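# Set the fallen bottle upright on the tray

## Task

Get the bottle that is lying down standing upright on the tray. The crate and the tray must end up neither tilted nor shifted from where they were, or the task fails. The bottle must stay upright by itself; if only the robot's grip or contact is keeping it there at the end, it does not count. Anything the robot is still touching at the end must not settle downward by more than roughly a fingernail's width once left alone, or the task fails. Nothing may be pushed or dropped off the table.

## Robot and tools

ROBOT AND FRAME. Two arms, left_arm and right_arm, each ending in a two-finger gripper with a wrist camera. All poses share one scene frame: origin on the table surface midway between the arms, +x pointing away from the robot across the table, +z up, and left_arm on the +y side. The arm names do not tell you which side of a picture something is on. Arm bases may be slightly tilted. Mounting plates under the bases and the metal frame behind them are fixed obstacles; for "too close" messages a plate and its side of the frame count as part of that arm. The printed hand position can be somewhat off, more so when the arm reaches far.

GRIPPER GEOMETRY. The fingers extend along the gripper's own +z axis and close along its y axis. end_effector_position is the spot between the pads with fingers shut, about 2 cm short of the tips; closing pushes the tips about 10 mm further along +z.

THE 16-NUMBER ROW. Every motion command is one row of 16 numbers covering both arms: left_arm x, y, z, qw, qx, qy, qz, opening, then right_arm in the same order. x, y, z are an absolute target in metres for end_effector_position, in the scene frame; qw, qx, qy, qz are an absolute target orientation (w first) for end_effector_quat_wxyz. Neither is an offset. opening runs from -1 (closed) to +1 (fully open, 0.084 m). A target more than 0.6 m from that arm's last reported position along any of its gripper axes gets the call refused, and nothing is sent. To hold an orientation, repeat your own target quaternion each time rather than copying the slightly drifted reported one. For an arm meant to stay put, resend its full last reported pose plus the opening you want.

TOOLS.
execute_actions: {"actions": [...], "pictures": true/false}. An empty list only reads the state. One action {"rows": [...], "steps": n} holds 1 to 15 rows, n from 1 to 15 (default 15), each step 1/30 s, one row per step, the final row repeated if rows run out. Or one wait {"steps": n}, n up to 300, counted from the previous result, so your thinking time eats into it.
move: {"target": one 16-number row, "speed": m/s from 0.002 to 0.5, default 0.25; rotation capped at twice that value in rad/s}. Both grippers travel straight lines that finish together, lasting 0.5 to 10 s; a longer path is cut off at 10 s before arriving. Rotation takes the shorter direction. Paths ignore obstacles and the other arm. Grippers lag, wander, and may exceed the speed, especially near full reach. The opening is applied when the move begins. The result adds a "move:" line: the ending (done, off_target, moving, held, fault; an arm not named finished normally), limits that acted (paced = the target was clipped; held = a check blocked some steps, after which the arm may lurch fast), and each gripper's remaining distance to its target.
wait: {"seconds": 0 to 10}; nothing new is commanded.
zoom_image: {"camera": name, "region": [x0, y0, x1, y1]} in pixels of that camera's latest image, origin top-left, at most 504 by 504.
finished_scene: {"scene": current scene number}. Replying with no tool call ends everything.

HOW MOTION IS EXECUTED. Each step the commanded pose is clamped to within 70 mm and 16 degrees of the measured pose, then damped inverse kinematics drives the joints, favouring position over orientation. After an action ends the arm only continues to the last clamped pose, so far targets need several calls; check the reported pose and send the remainder. A "Hand target" line shows where each arm is currently being driven. Joints move at most 3.14 rad/s, taking 0.16 s to get up to speed, and an elbow never fully straightens. The simulation keeps running while you think between calls.

READING RESULTS. Each arm's line gives position (m), quaternion, and linear/angular velocities. grip_measured is the actual finger opening on the command scale. "pose unreachable" means a clearance check altered or stopped that arm's command; HELD marks steps whose row was not (fully) sent. MOTOR HOT appears from 65 °C; at 80 °C an OVER-TEMPERATURE FAULT brakes that arm until it cools. A TORQUE FAULT occurs when contact torque reaches a joint's limit (waist and shoulder 46 N m; upper arm roll, elbow, forearm roll 27.6; wrist pitch and wrist roll 18.4; a held load counts): the arm backs off slightly, freezes 10 s and drops the rest of the call.

GRASPING. To hold something, command an opening well under grip_measured; the bigger the gap, the harder the squeeze, up to about 24 N per pad on parts up to about 6 cm wide. Closing quickly hits harder. Sending back grip_measured gives only a light hold, weaker on wider parts, which may slip.

CAMERAS. cam_head_left, cam_head_right, cam_high, cam_low, cam_left_wrist, cam_right_wrist, all 672x504. The prompt lists OpenCV-style calibration (K, distortion, T_world_to_cam mapping scene frame to camera); actual cameras can be off by a couple of degrees and millimetres, and wrist camera poses follow the joint readings.

CAUTIONS. Keep the arms from striking or pressing on each other. Approach contacts slowly and don't aim far past the contact point, since that presses harder. Don't drop or knock the bottle, don't bump the crate or tray, and keep everything on the table. Occasional outside tugs or pushes may disturb held or loose objects. Finish with the bottle released and standing on its own, and leave nothing resting on the robot.

Each tool is called after ">>>" as name(argument=value, ...) on one line, values as JSON.

## Session

>>> execute_actions(actions=[])

Scene clock: 0.00 s of 5100.00 s.
left_arm: end_effector_position=(+0.3729, +0.7028, +0.1210) grip_measured=+1.00 end_effector_quat_wxyz=(-0.301, +0.403, +0.845, -0.181) end_effector_velocity=(+0.000, -0.001, -0.000) end_effector_angular_velocity=(-0.002, +0.000, -0.002) | right_arm: end_effector_position=(+0.0342, -0.6400, +0.2153) grip_measured=+1.00 end_effector_quat_wxyz=(+0.227, +0.900, -0.036, +0.370) end_effector_velocity=(+0.000, +0.000, -0.000) end_effector_angular_velocity=(-0.000, +0.001, +0.001)
Joint positions: left_arm=[ 0.906  0.211 -0.139  1.506  0.485  1.45  -1.736  0.084] | right_arm=[-1.242 -1.53  -1.424  0.093 -0.129  0.766 -2.076  0.084]
Joint velocities: left_arm=[-0.001  0.001 -0.     0.     0.     0.     0.001 -0.   ] | right_arm=[ 0.001  0.     0.    -0.    -0.001 -0.    -0.001  0.   ]
Hand target (left_arm): +0.373, +0.703, +0.121; -0.301, +0.403, +0.845, -0.181
Hand target (right_arm): +0.034, -0.640, +0.215; +0.227, +0.900, -0.036, +0.370

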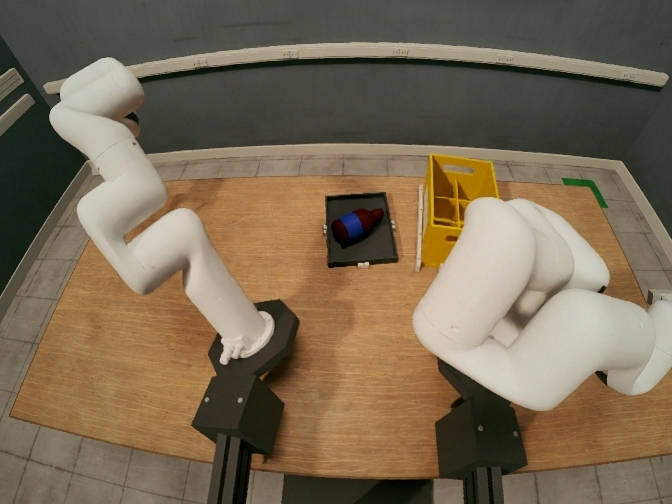

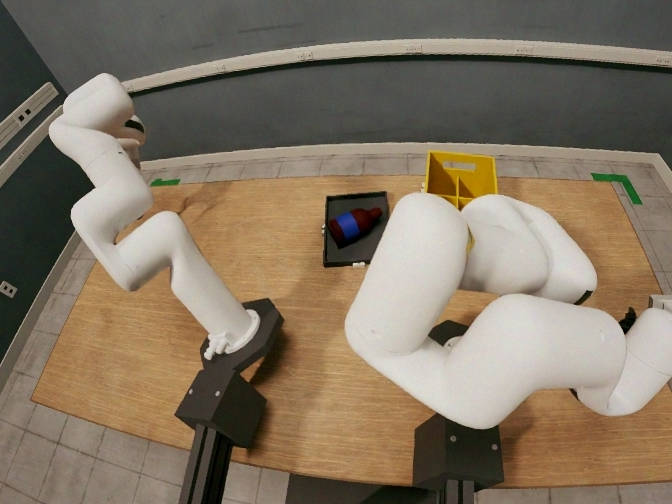

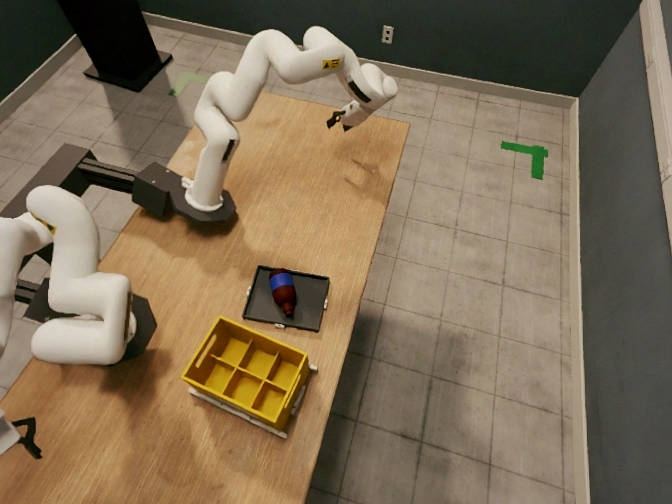

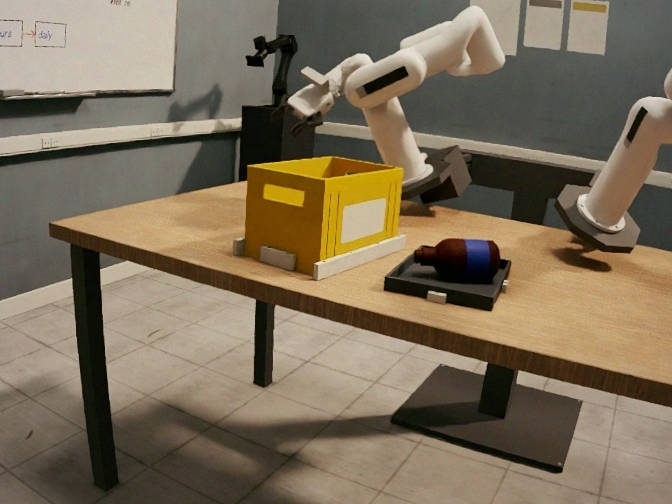

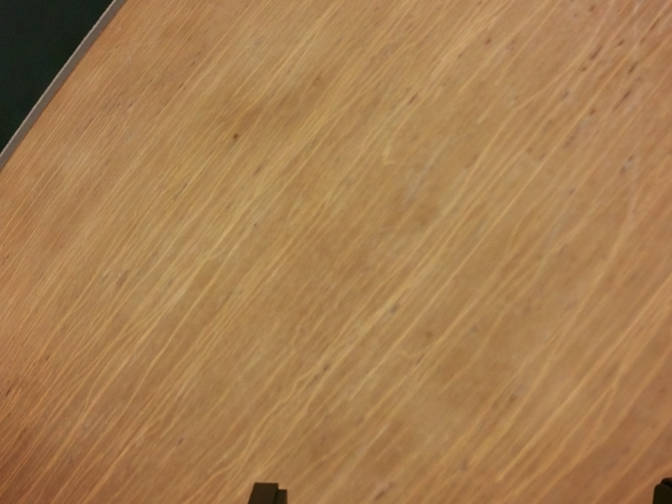

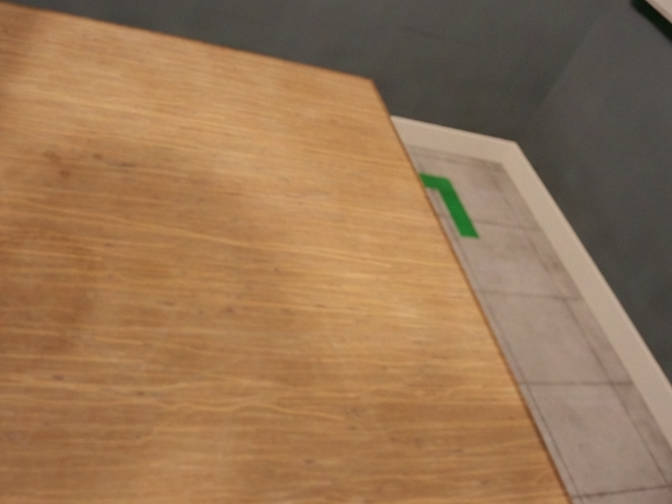

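>>> zoom_image(camera="cam_high", region=[220, 250, 350, 350])

>>> zoom_image(camera="cam_head_left", region=[300, 180, 420, 280])

Region (220, 250, 350, 350) of cam_high's 672x504 image, scaled by 3.877, with more detail than that image has; it fills the top 388 rows of this view, and the rest is white.

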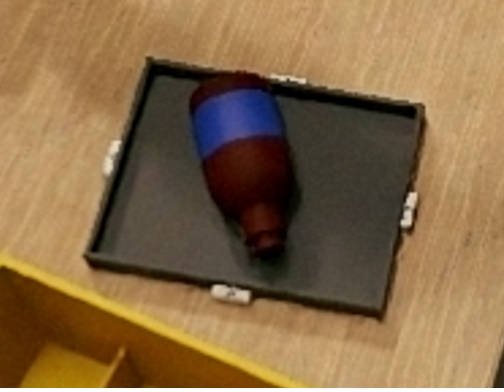

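Region (300, 180, 420, 280) of cam_head_left's 672x504 image, scaled by 4.200, with more detail than that image has.

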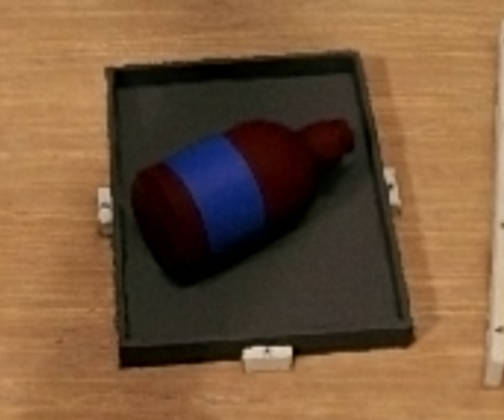

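>>> move(target=[0.36,0.03,0.28,0,0.881,-0.473,0,1,0.0342,-0.64,0.2153,0.227,0.9,-0.036,0.37,1], speed=0.35)

Scene clock: 12.07 s of 5100.00 s.
left_arm: end_effector_position=(+0.3576, +0.0323, +0.2812) grip_measured=+1.00 end_effector_quat_wxyz=(-0.002, +0.882, -0.471, -0.002) end_effector_velocity=(+0.000, -0.003, +0.001) end_effector_angular_velocity=(+0.004, -0.003, -0.001) | right_arm: end_effector_position=(+0.0342, -0.6400, +0.2153) grip_measured=+1.00 end_effector_quat_wxyz=(+0.227, +0.900, -0.036, +0.370) end_effector_velocity=(-0.000, -0.000, +0.000) end_effector_angular_velocity=(+0.000, -0.000, -0.002)
Joint positions: left_arm=[ 0.683 -1.401 -1.269  0.832 -0.827  1.407 -5.458  0.084] | right_arm=[-1.242 -1.53  -1.425  0.093 -0.128  0.767 -2.076  0.084]
Joint velocities: left_arm=[ 0.002 -0.001 -0.004  0.009  0.001  0.002 -0.006  0.   ] | right_arm=[-0.001  0.     0.     0.     0.001 -0.     0.    -0.   ]
Hand target (left_arm): +0.358, +0.032, +0.281; -0.002, +0.882, -0.471, -0.002
Hand target (right_arm): +0.034, -0.640, +0.215; +0.227, +0.900, -0.036, +0.370
Off the commanded pose (left_arm): 0.004 m, 0 deg.
Off the commanded pose (right_arm): 0.000 m, 0 deg.
After step 90, 4.20 s passed at rest.
move: off_target (left_arm)
camera_calibration (this result's frames):
cam_left_wrist: T_world_to_cam=[[-0.830838, -0.556487, 0.00553623, 0.345458], [-0.556318, 0.830767, 0.0183235, 0.229515], [-0.0147961, 0.012144, -0.999817, 0.416359], [0, 0, 0, 1]] pos_world=[0.420863, -0.00348676, 0.410164]
cam_right_wrist: T_world_to_cam=[[-0.229225, -0.902292, 0.365136, -0.609135], [-0.705561, -0.104398, -0.700917, 0.181143], [0.670552, -0.418294, -0.612692, -0.0316305], [0, 0, 0, 1]] pos_world=[0.00938805, -0.543938, 0.330003]

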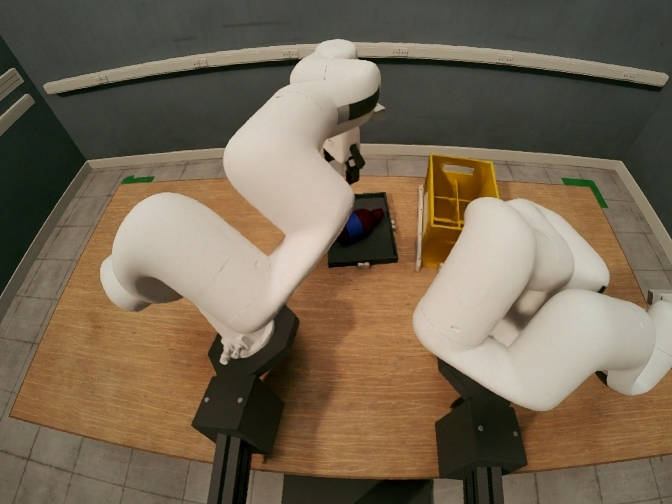

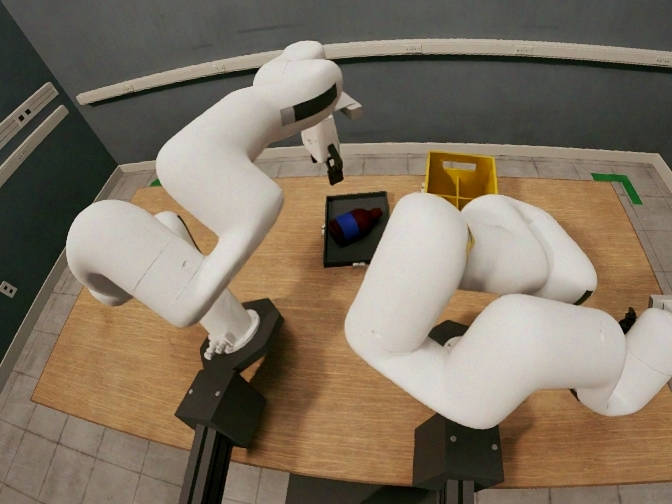

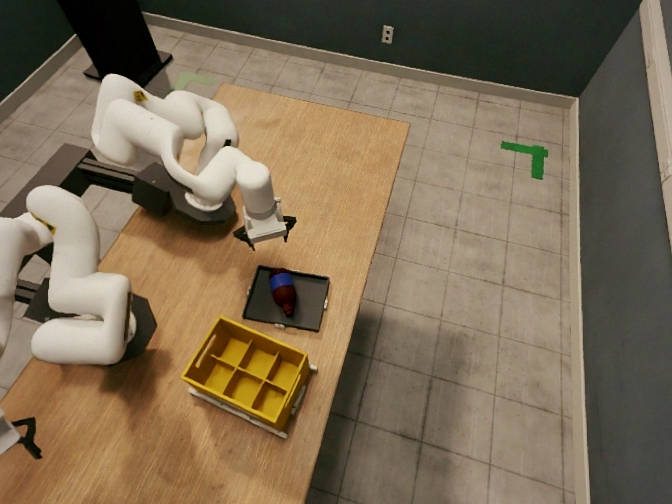

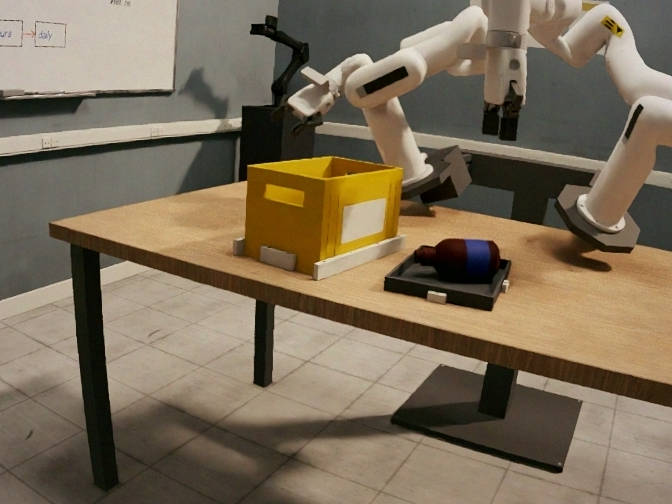

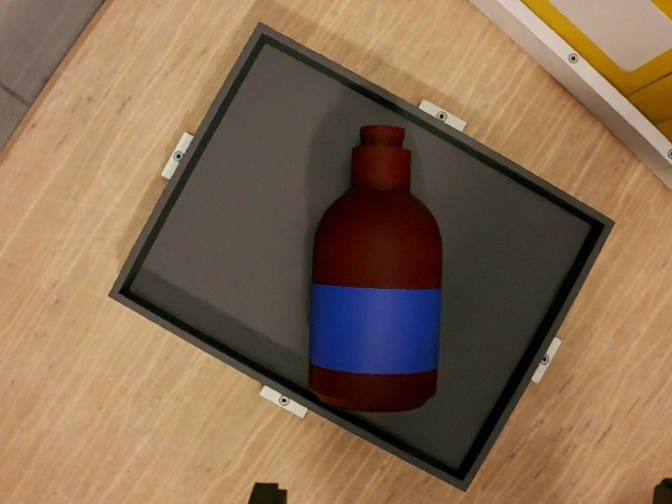

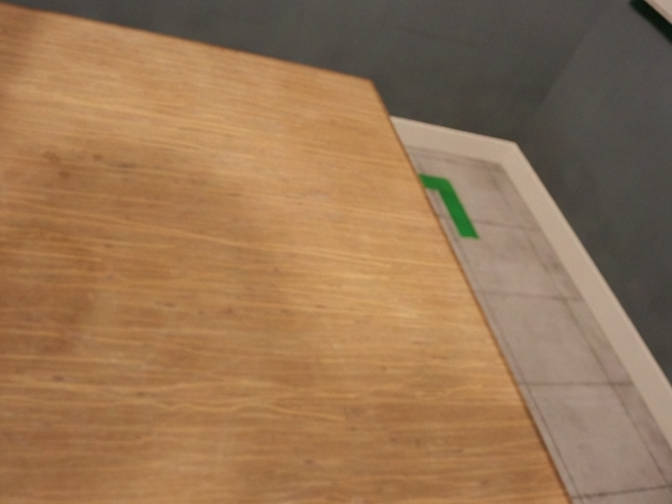

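>>> move(target=[0.3887,0.0005,0.13,-0.085,0.859,-0.481,-0.152,1,0.0342,-0.64,0.2153,0.227,0.9,-0.036,0.37,1])

Scene clock: 17.10 s of 5100.00 s.
left_arm: end_effector_position=(+0.3885, -0.0001, +0.1313) grip_measured=+1.00 end_effector_quat_wxyz=(-0.084, +0.859, -0.482, -0.151) end_effector_velocity=(-0.001, +0.001, -0.004) end_effector_angular_velocity=(+0.009, +0.007, +0.001) | right_arm: end_effector_position=(+0.0342, -0.6400, +0.2153) grip_measured=+1.00 end_effector_quat_wxyz=(+0.227, +0.900, -0.036, +0.370) end_effector_velocity=(+0.000, +0.000, -0.000) end_effector_angular_velocity=(-0.001, +0.001, +0.001)
Joint positions: left_arm=[ 1.144 -1.459 -1.673  1.15  -0.832  1.388 -5.51   0.084] | right_arm=[-1.242 -1.53  -1.425  0.093 -0.128  0.767 -2.076  0.084]
Joint velocities: left_arm=[ 0.007 -0.004 -0.008  0.003  0.     0.002 -0.002 -0.   ] | right_arm=[-0.     0.    -0.    -0.001 -0.    -0.001 -0.001  0.   ]
Hand target (left_arm): +0.388, +0.000, +0.131; -0.084, +0.859, -0.481, -0.152
Hand target (right_arm): +0.034, -0.640, +0.215; +0.227, +0.900, -0.036, +0.370
Off the commanded pose (left_arm): 0.001 m, 0 deg.
Off the commanded pose (right_arm): 0.000 m, 0 deg.
After step 90, 0.87 s passed at rest.
move: done
camera_calibration (this result's frames):
cam_left_wrist: T_world_to_cam=[[-0.851153, -0.524865, 0.0074767, 0.361609], [-0.488867, 0.797804, 0.35287, 0.206211], [-0.191174, 0.296691, -0.935643, 0.327372], [0, 0, 0, 1]] pos_world=[0.471179, -0.0718479, 0.230834]
cam_right_wrist: T_world_to_cam=[[-0.229227, -0.902294, 0.365132, -0.609134], [-0.705562, -0.104393, -0.700917, 0.181145], [0.67055, -0.418292, -0.612695, -0.0316291], [0, 0, 0, 1]] pos_world=[0.00938799, -0.543938, 0.330003]

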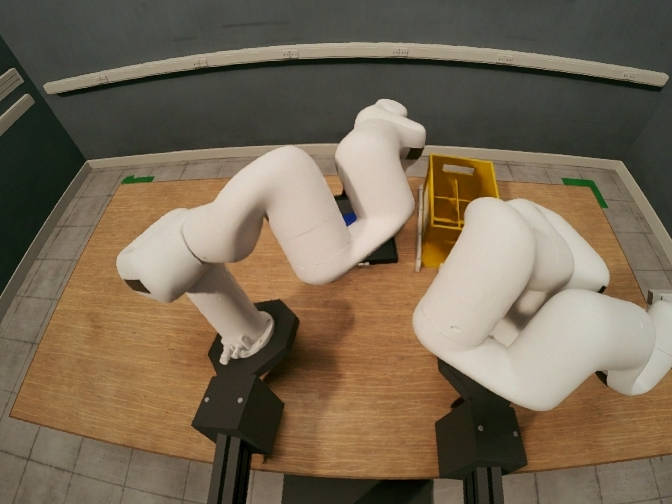

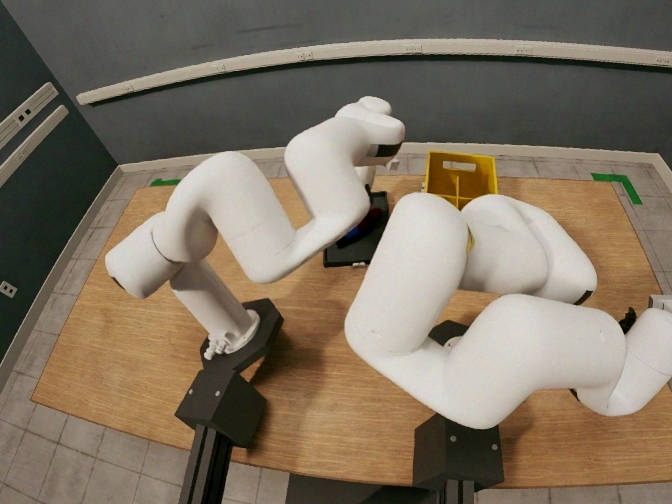

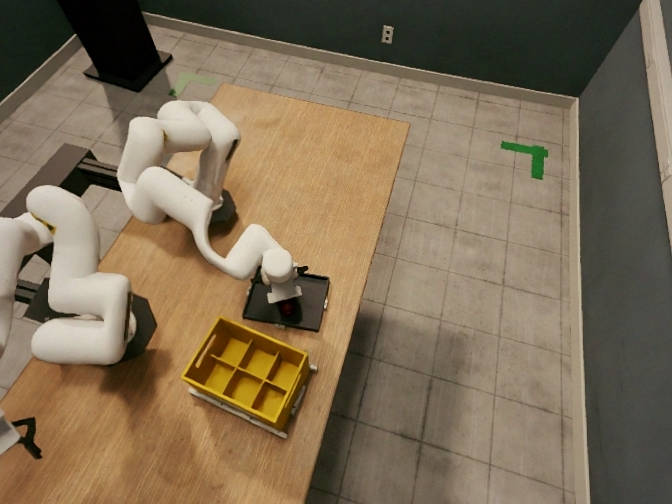

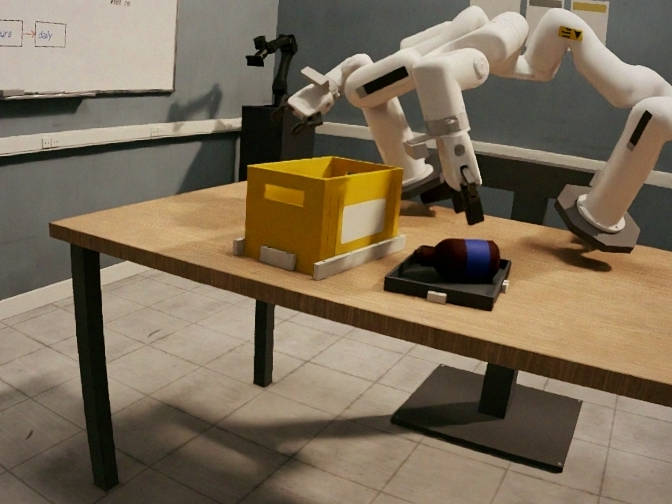

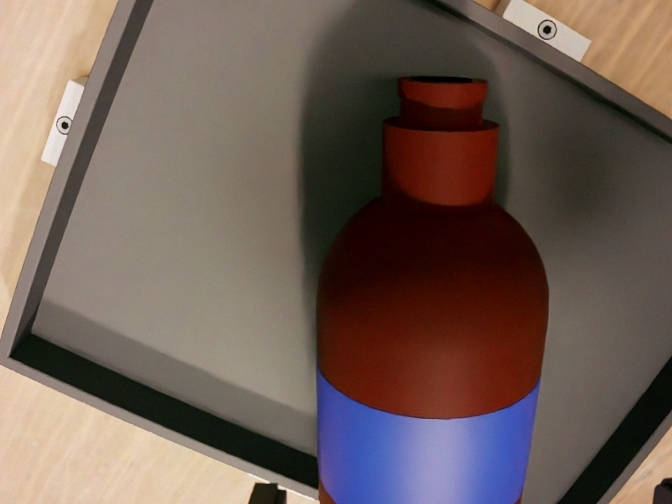

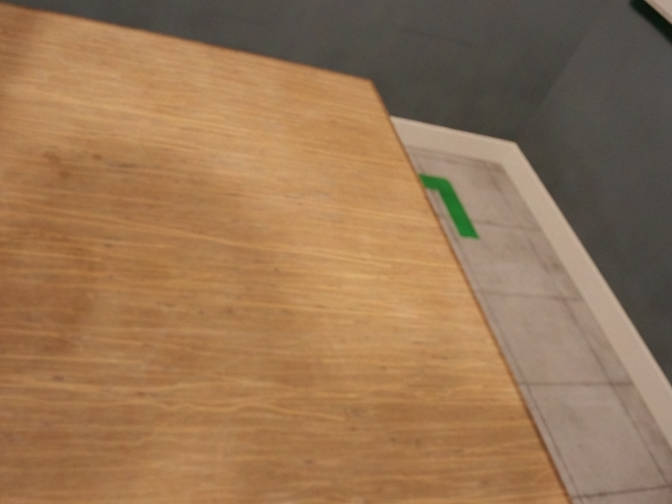

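>>> move(target=[0.3895,0.001,0.05,-0.085,0.859,-0.481,-0.152,1,0.0342,-0.64,0.2153,0.227,0.9,-0.036,0.37,1], speed=0.06)

>>> move(target=[0.3895,0.001,0.05,-0.085,0.859,-0.481,-0.152,-0.3,0.0342,-0.64,0.2153,0.227,0.9,-0.036,0.37,1])

Scene clock: 20.40 s of 5100.00 s.
left_arm: end_effector_position=(+0.3896, +0.0008, +0.0505) grip_measured=+1.00 end_effector_quat_wxyz=(-0.085, +0.859, -0.481, -0.152) end_effector_velocity=(-0.000, -0.001, -0.000) end_effector_angular_velocity=(-0.001, -0.001, -0.001) | right_arm: end_effector_position=(+0.0342, -0.6400, +0.2153) grip_measured=+1.00 end_effector_quat_wxyz=(+0.227, +0.900, -0.036, +0.370) end_effector_velocity=(-0.000, -0.000, +0.000) end_effector_angular_velocity=(-0.001, +0.001, -0.001)
Joint positions: left_arm=[ 1.24  -1.539 -1.81   1.155 -0.946  1.252 -5.491  0.084] | right_arm=[-1.242 -1.53  -1.425  0.093 -0.128  0.767 -2.076  0.084]
Joint velocities: left_arm=[-0.    -0.001 -0.001  0.001 -0.002 -0.001 -0.001 -0.   ] | right_arm=[-0.001  0.     0.     0.     0.    -0.    -0.    -0.   ]
Hand target (left_arm): +0.389, +0.001, +0.050; -0.085, +0.859, -0.481, -0.152
Hand target (right_arm): +0.034, -0.640, +0.215; +0.227, +0.900, -0.036, +0.370
Off the commanded pose (left_arm): 0.001 m, 0 deg.
Off the commanded pose (right_arm): 0.000 m, 0 deg.
move: done
camera_calibration (this result's frames):
cam_left_wrist: T_world_to_cam=[[-0.850864, -0.525347, 0.006445, 0.363471], [-0.489182, 0.796645, 0.355046, 0.234561], [-0.191657, 0.298943, -0.934826, 0.251894], [0, 0, 0, 1]] pos_world=[0.472284, -0.0712156, 0.149855]
cam_right_wrist: T_world_to_cam=[[-0.229226, -0.902294, 0.365132, -0.609134], [-0.705562, -0.104393, -0.700916, 0.181145], [0.67055, -0.418292, -0.612695, -0.031629], [0, 0, 0, 1]] pos_world=[0.00938799, -0.543938, 0.330003]

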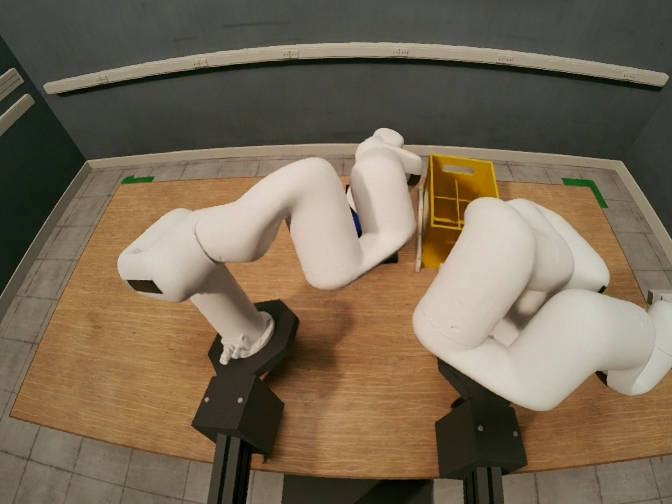

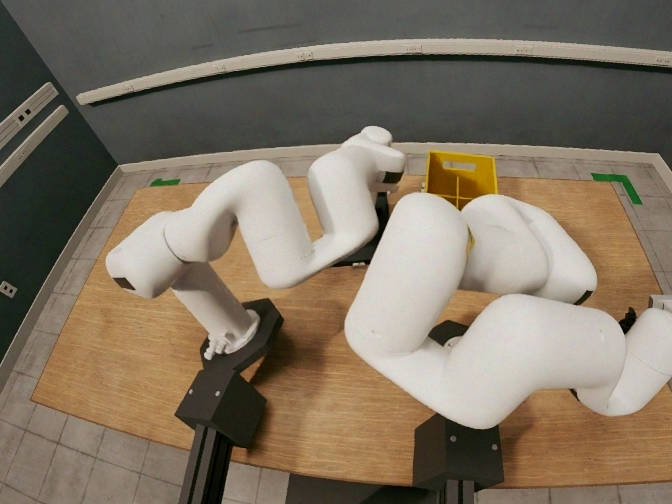

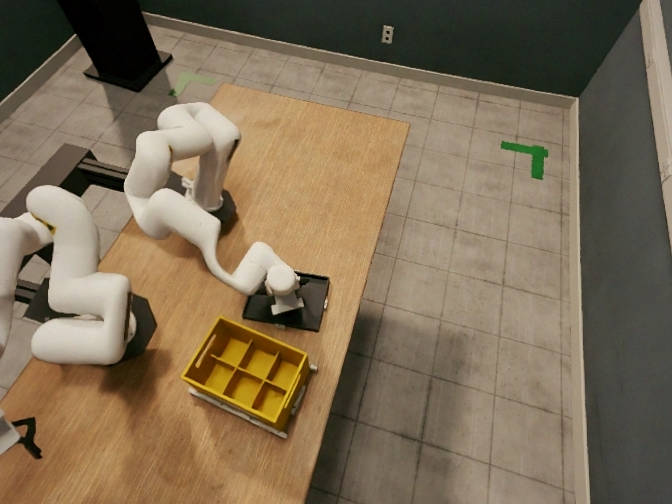

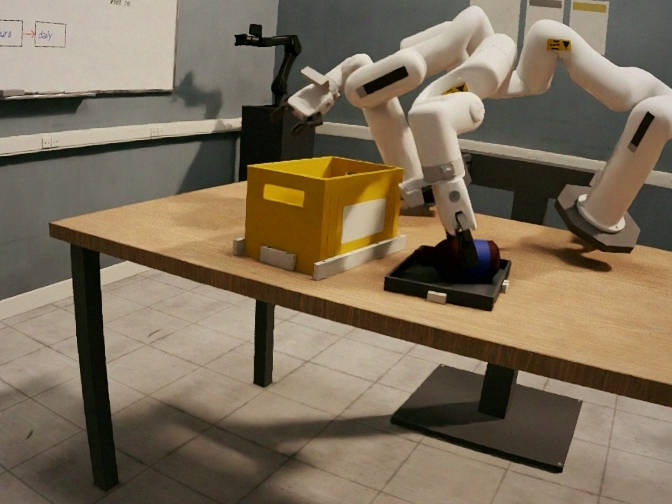

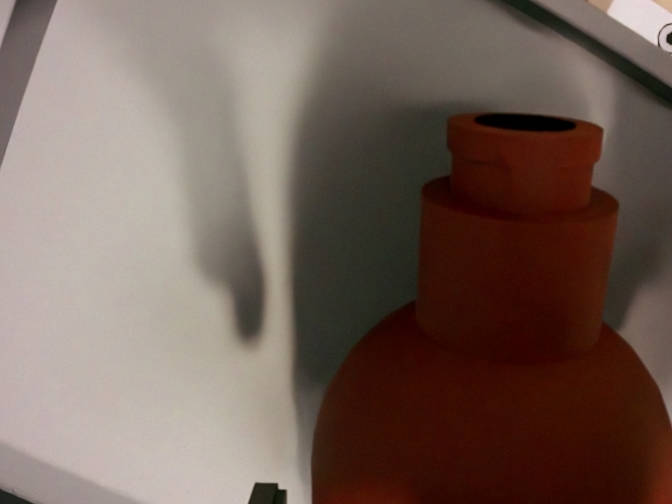

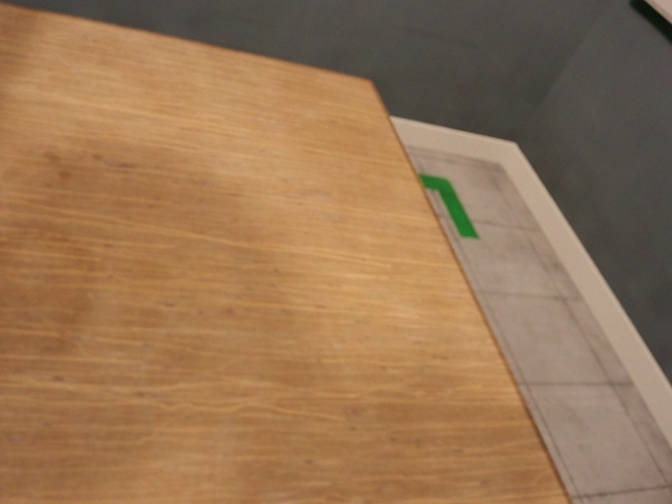

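Scene clock: 21.10 s of 5100.00 s.
left_arm: end_effector_position=(+0.3896, +0.0006, +0.0504) grip_measured=+0.72 end_effector_quat_wxyz=(-0.085, +0.859, -0.481, -0.152) end_effector_velocity=(-0.000, -0.000, -0.000) end_effector_angular_velocity=(-0.000, +0.000, -0.002) | right_arm: end_effector_position=(+0.0342, -0.6400, +0.2153) grip_measured=+1.00 end_effector_quat_wxyz=(+0.227, +0.900, -0.036, +0.370) end_effector_velocity=(-0.000, +0.000, -0.000) end_effector_angular_velocity=(+0.000, +0.000, +0.001)
Joint positions: left_arm=[ 1.24  -1.539 -1.81   1.155 -0.947  1.252 -5.49   0.073] | right_arm=[-1.242 -1.53  -1.425  0.093 -0.128  0.767 -2.076  0.084]
Joint velocities: left_arm=[-0.001 -0.001 -0.    -0.    -0.001  0.     0.001  0.   ] | right_arm=[ 0.001  0.001  0.     0.     0.    -0.    -0.001  0.   ]
Hand target (left_arm): +0.390, +0.001, +0.050; -0.085, +0.859, -0.481, -0.152
Hand target (right_arm): +0.034, -0.640, +0.215; +0.227, +0.900, -0.036, +0.370
Off the commanded pose (left_arm): 0.001 m, 0 deg.
Off the commanded pose (right_arm): 0.000 m, 0 deg.
move: done
camera_calibration (this result's frames):
cam_left_wrist: T_world_to_cam=[[-0.851011, -0.525106, 0.00663271, 0.363501], [-0.488945, 0.796889, 0.354825, 0.234644], [-0.191606, 0.298717, -0.934909, 0.251857], [0, 0, 0, 1]] pos_world=[0.472329, -0.0713431, 0.149795]
cam_right_wrist: T_world_to_cam=[[-0.229227, -0.902294, 0.365132, -0.609134], [-0.705562, -0.104393, -0.700917, 0.181145], [0.67055, -0.418292, -0.612695, -0.0316291], [0, 0, 0, 1]] pos_world=[0.00938795, -0.543938, 0.330003]

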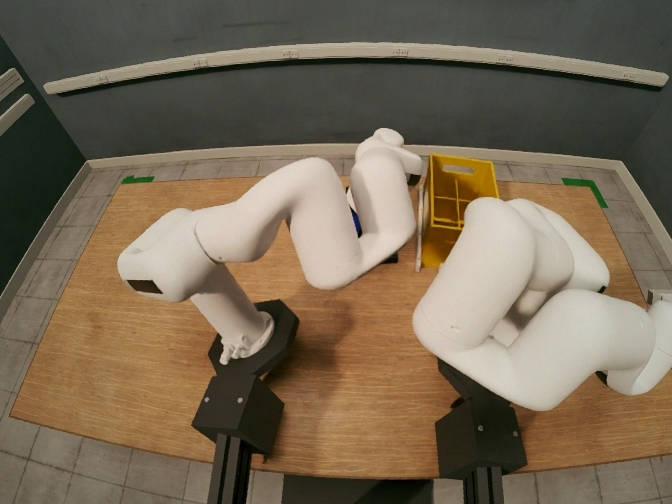

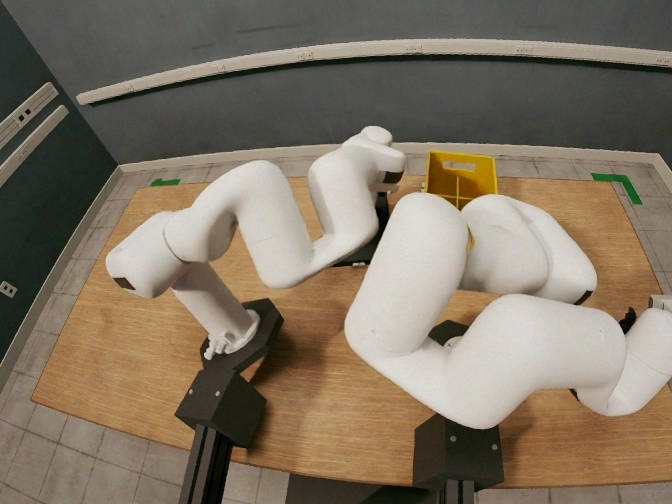

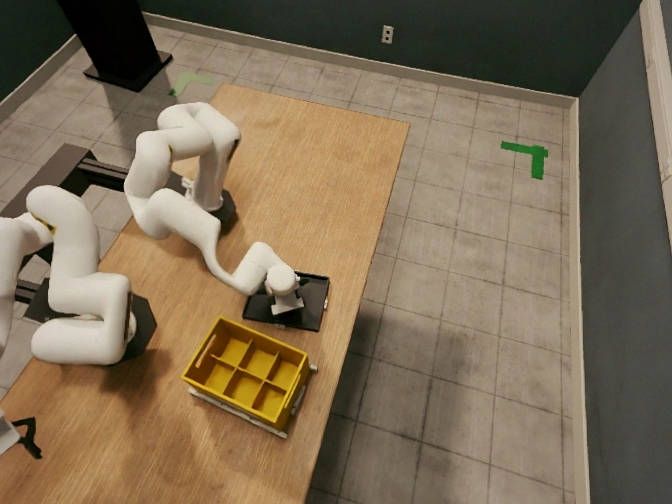

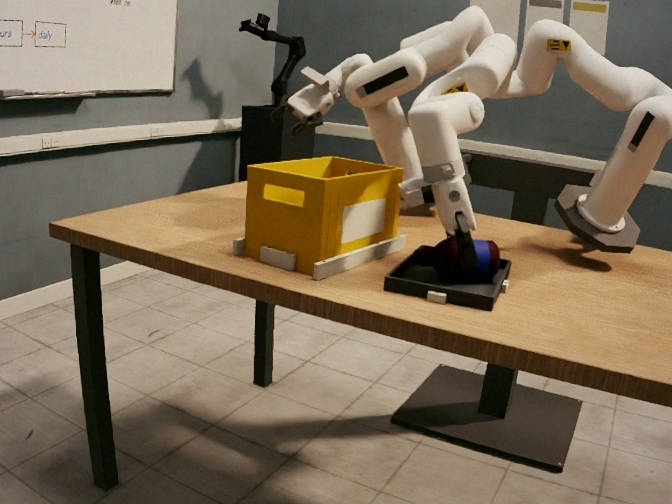

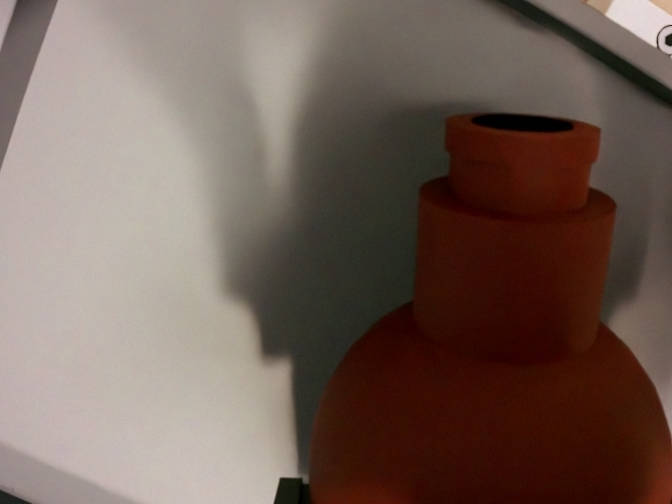

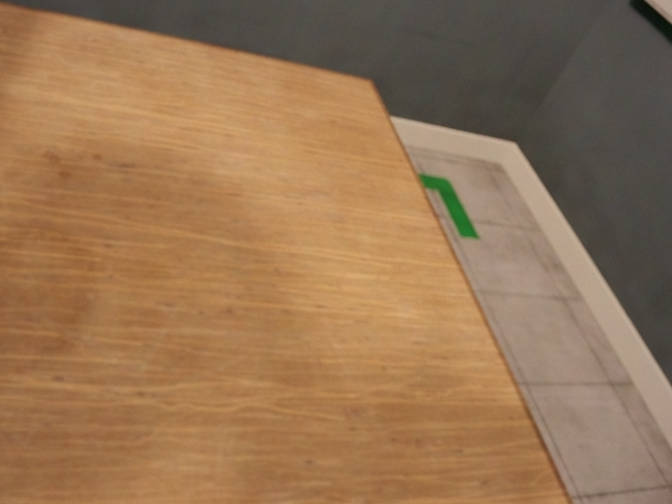

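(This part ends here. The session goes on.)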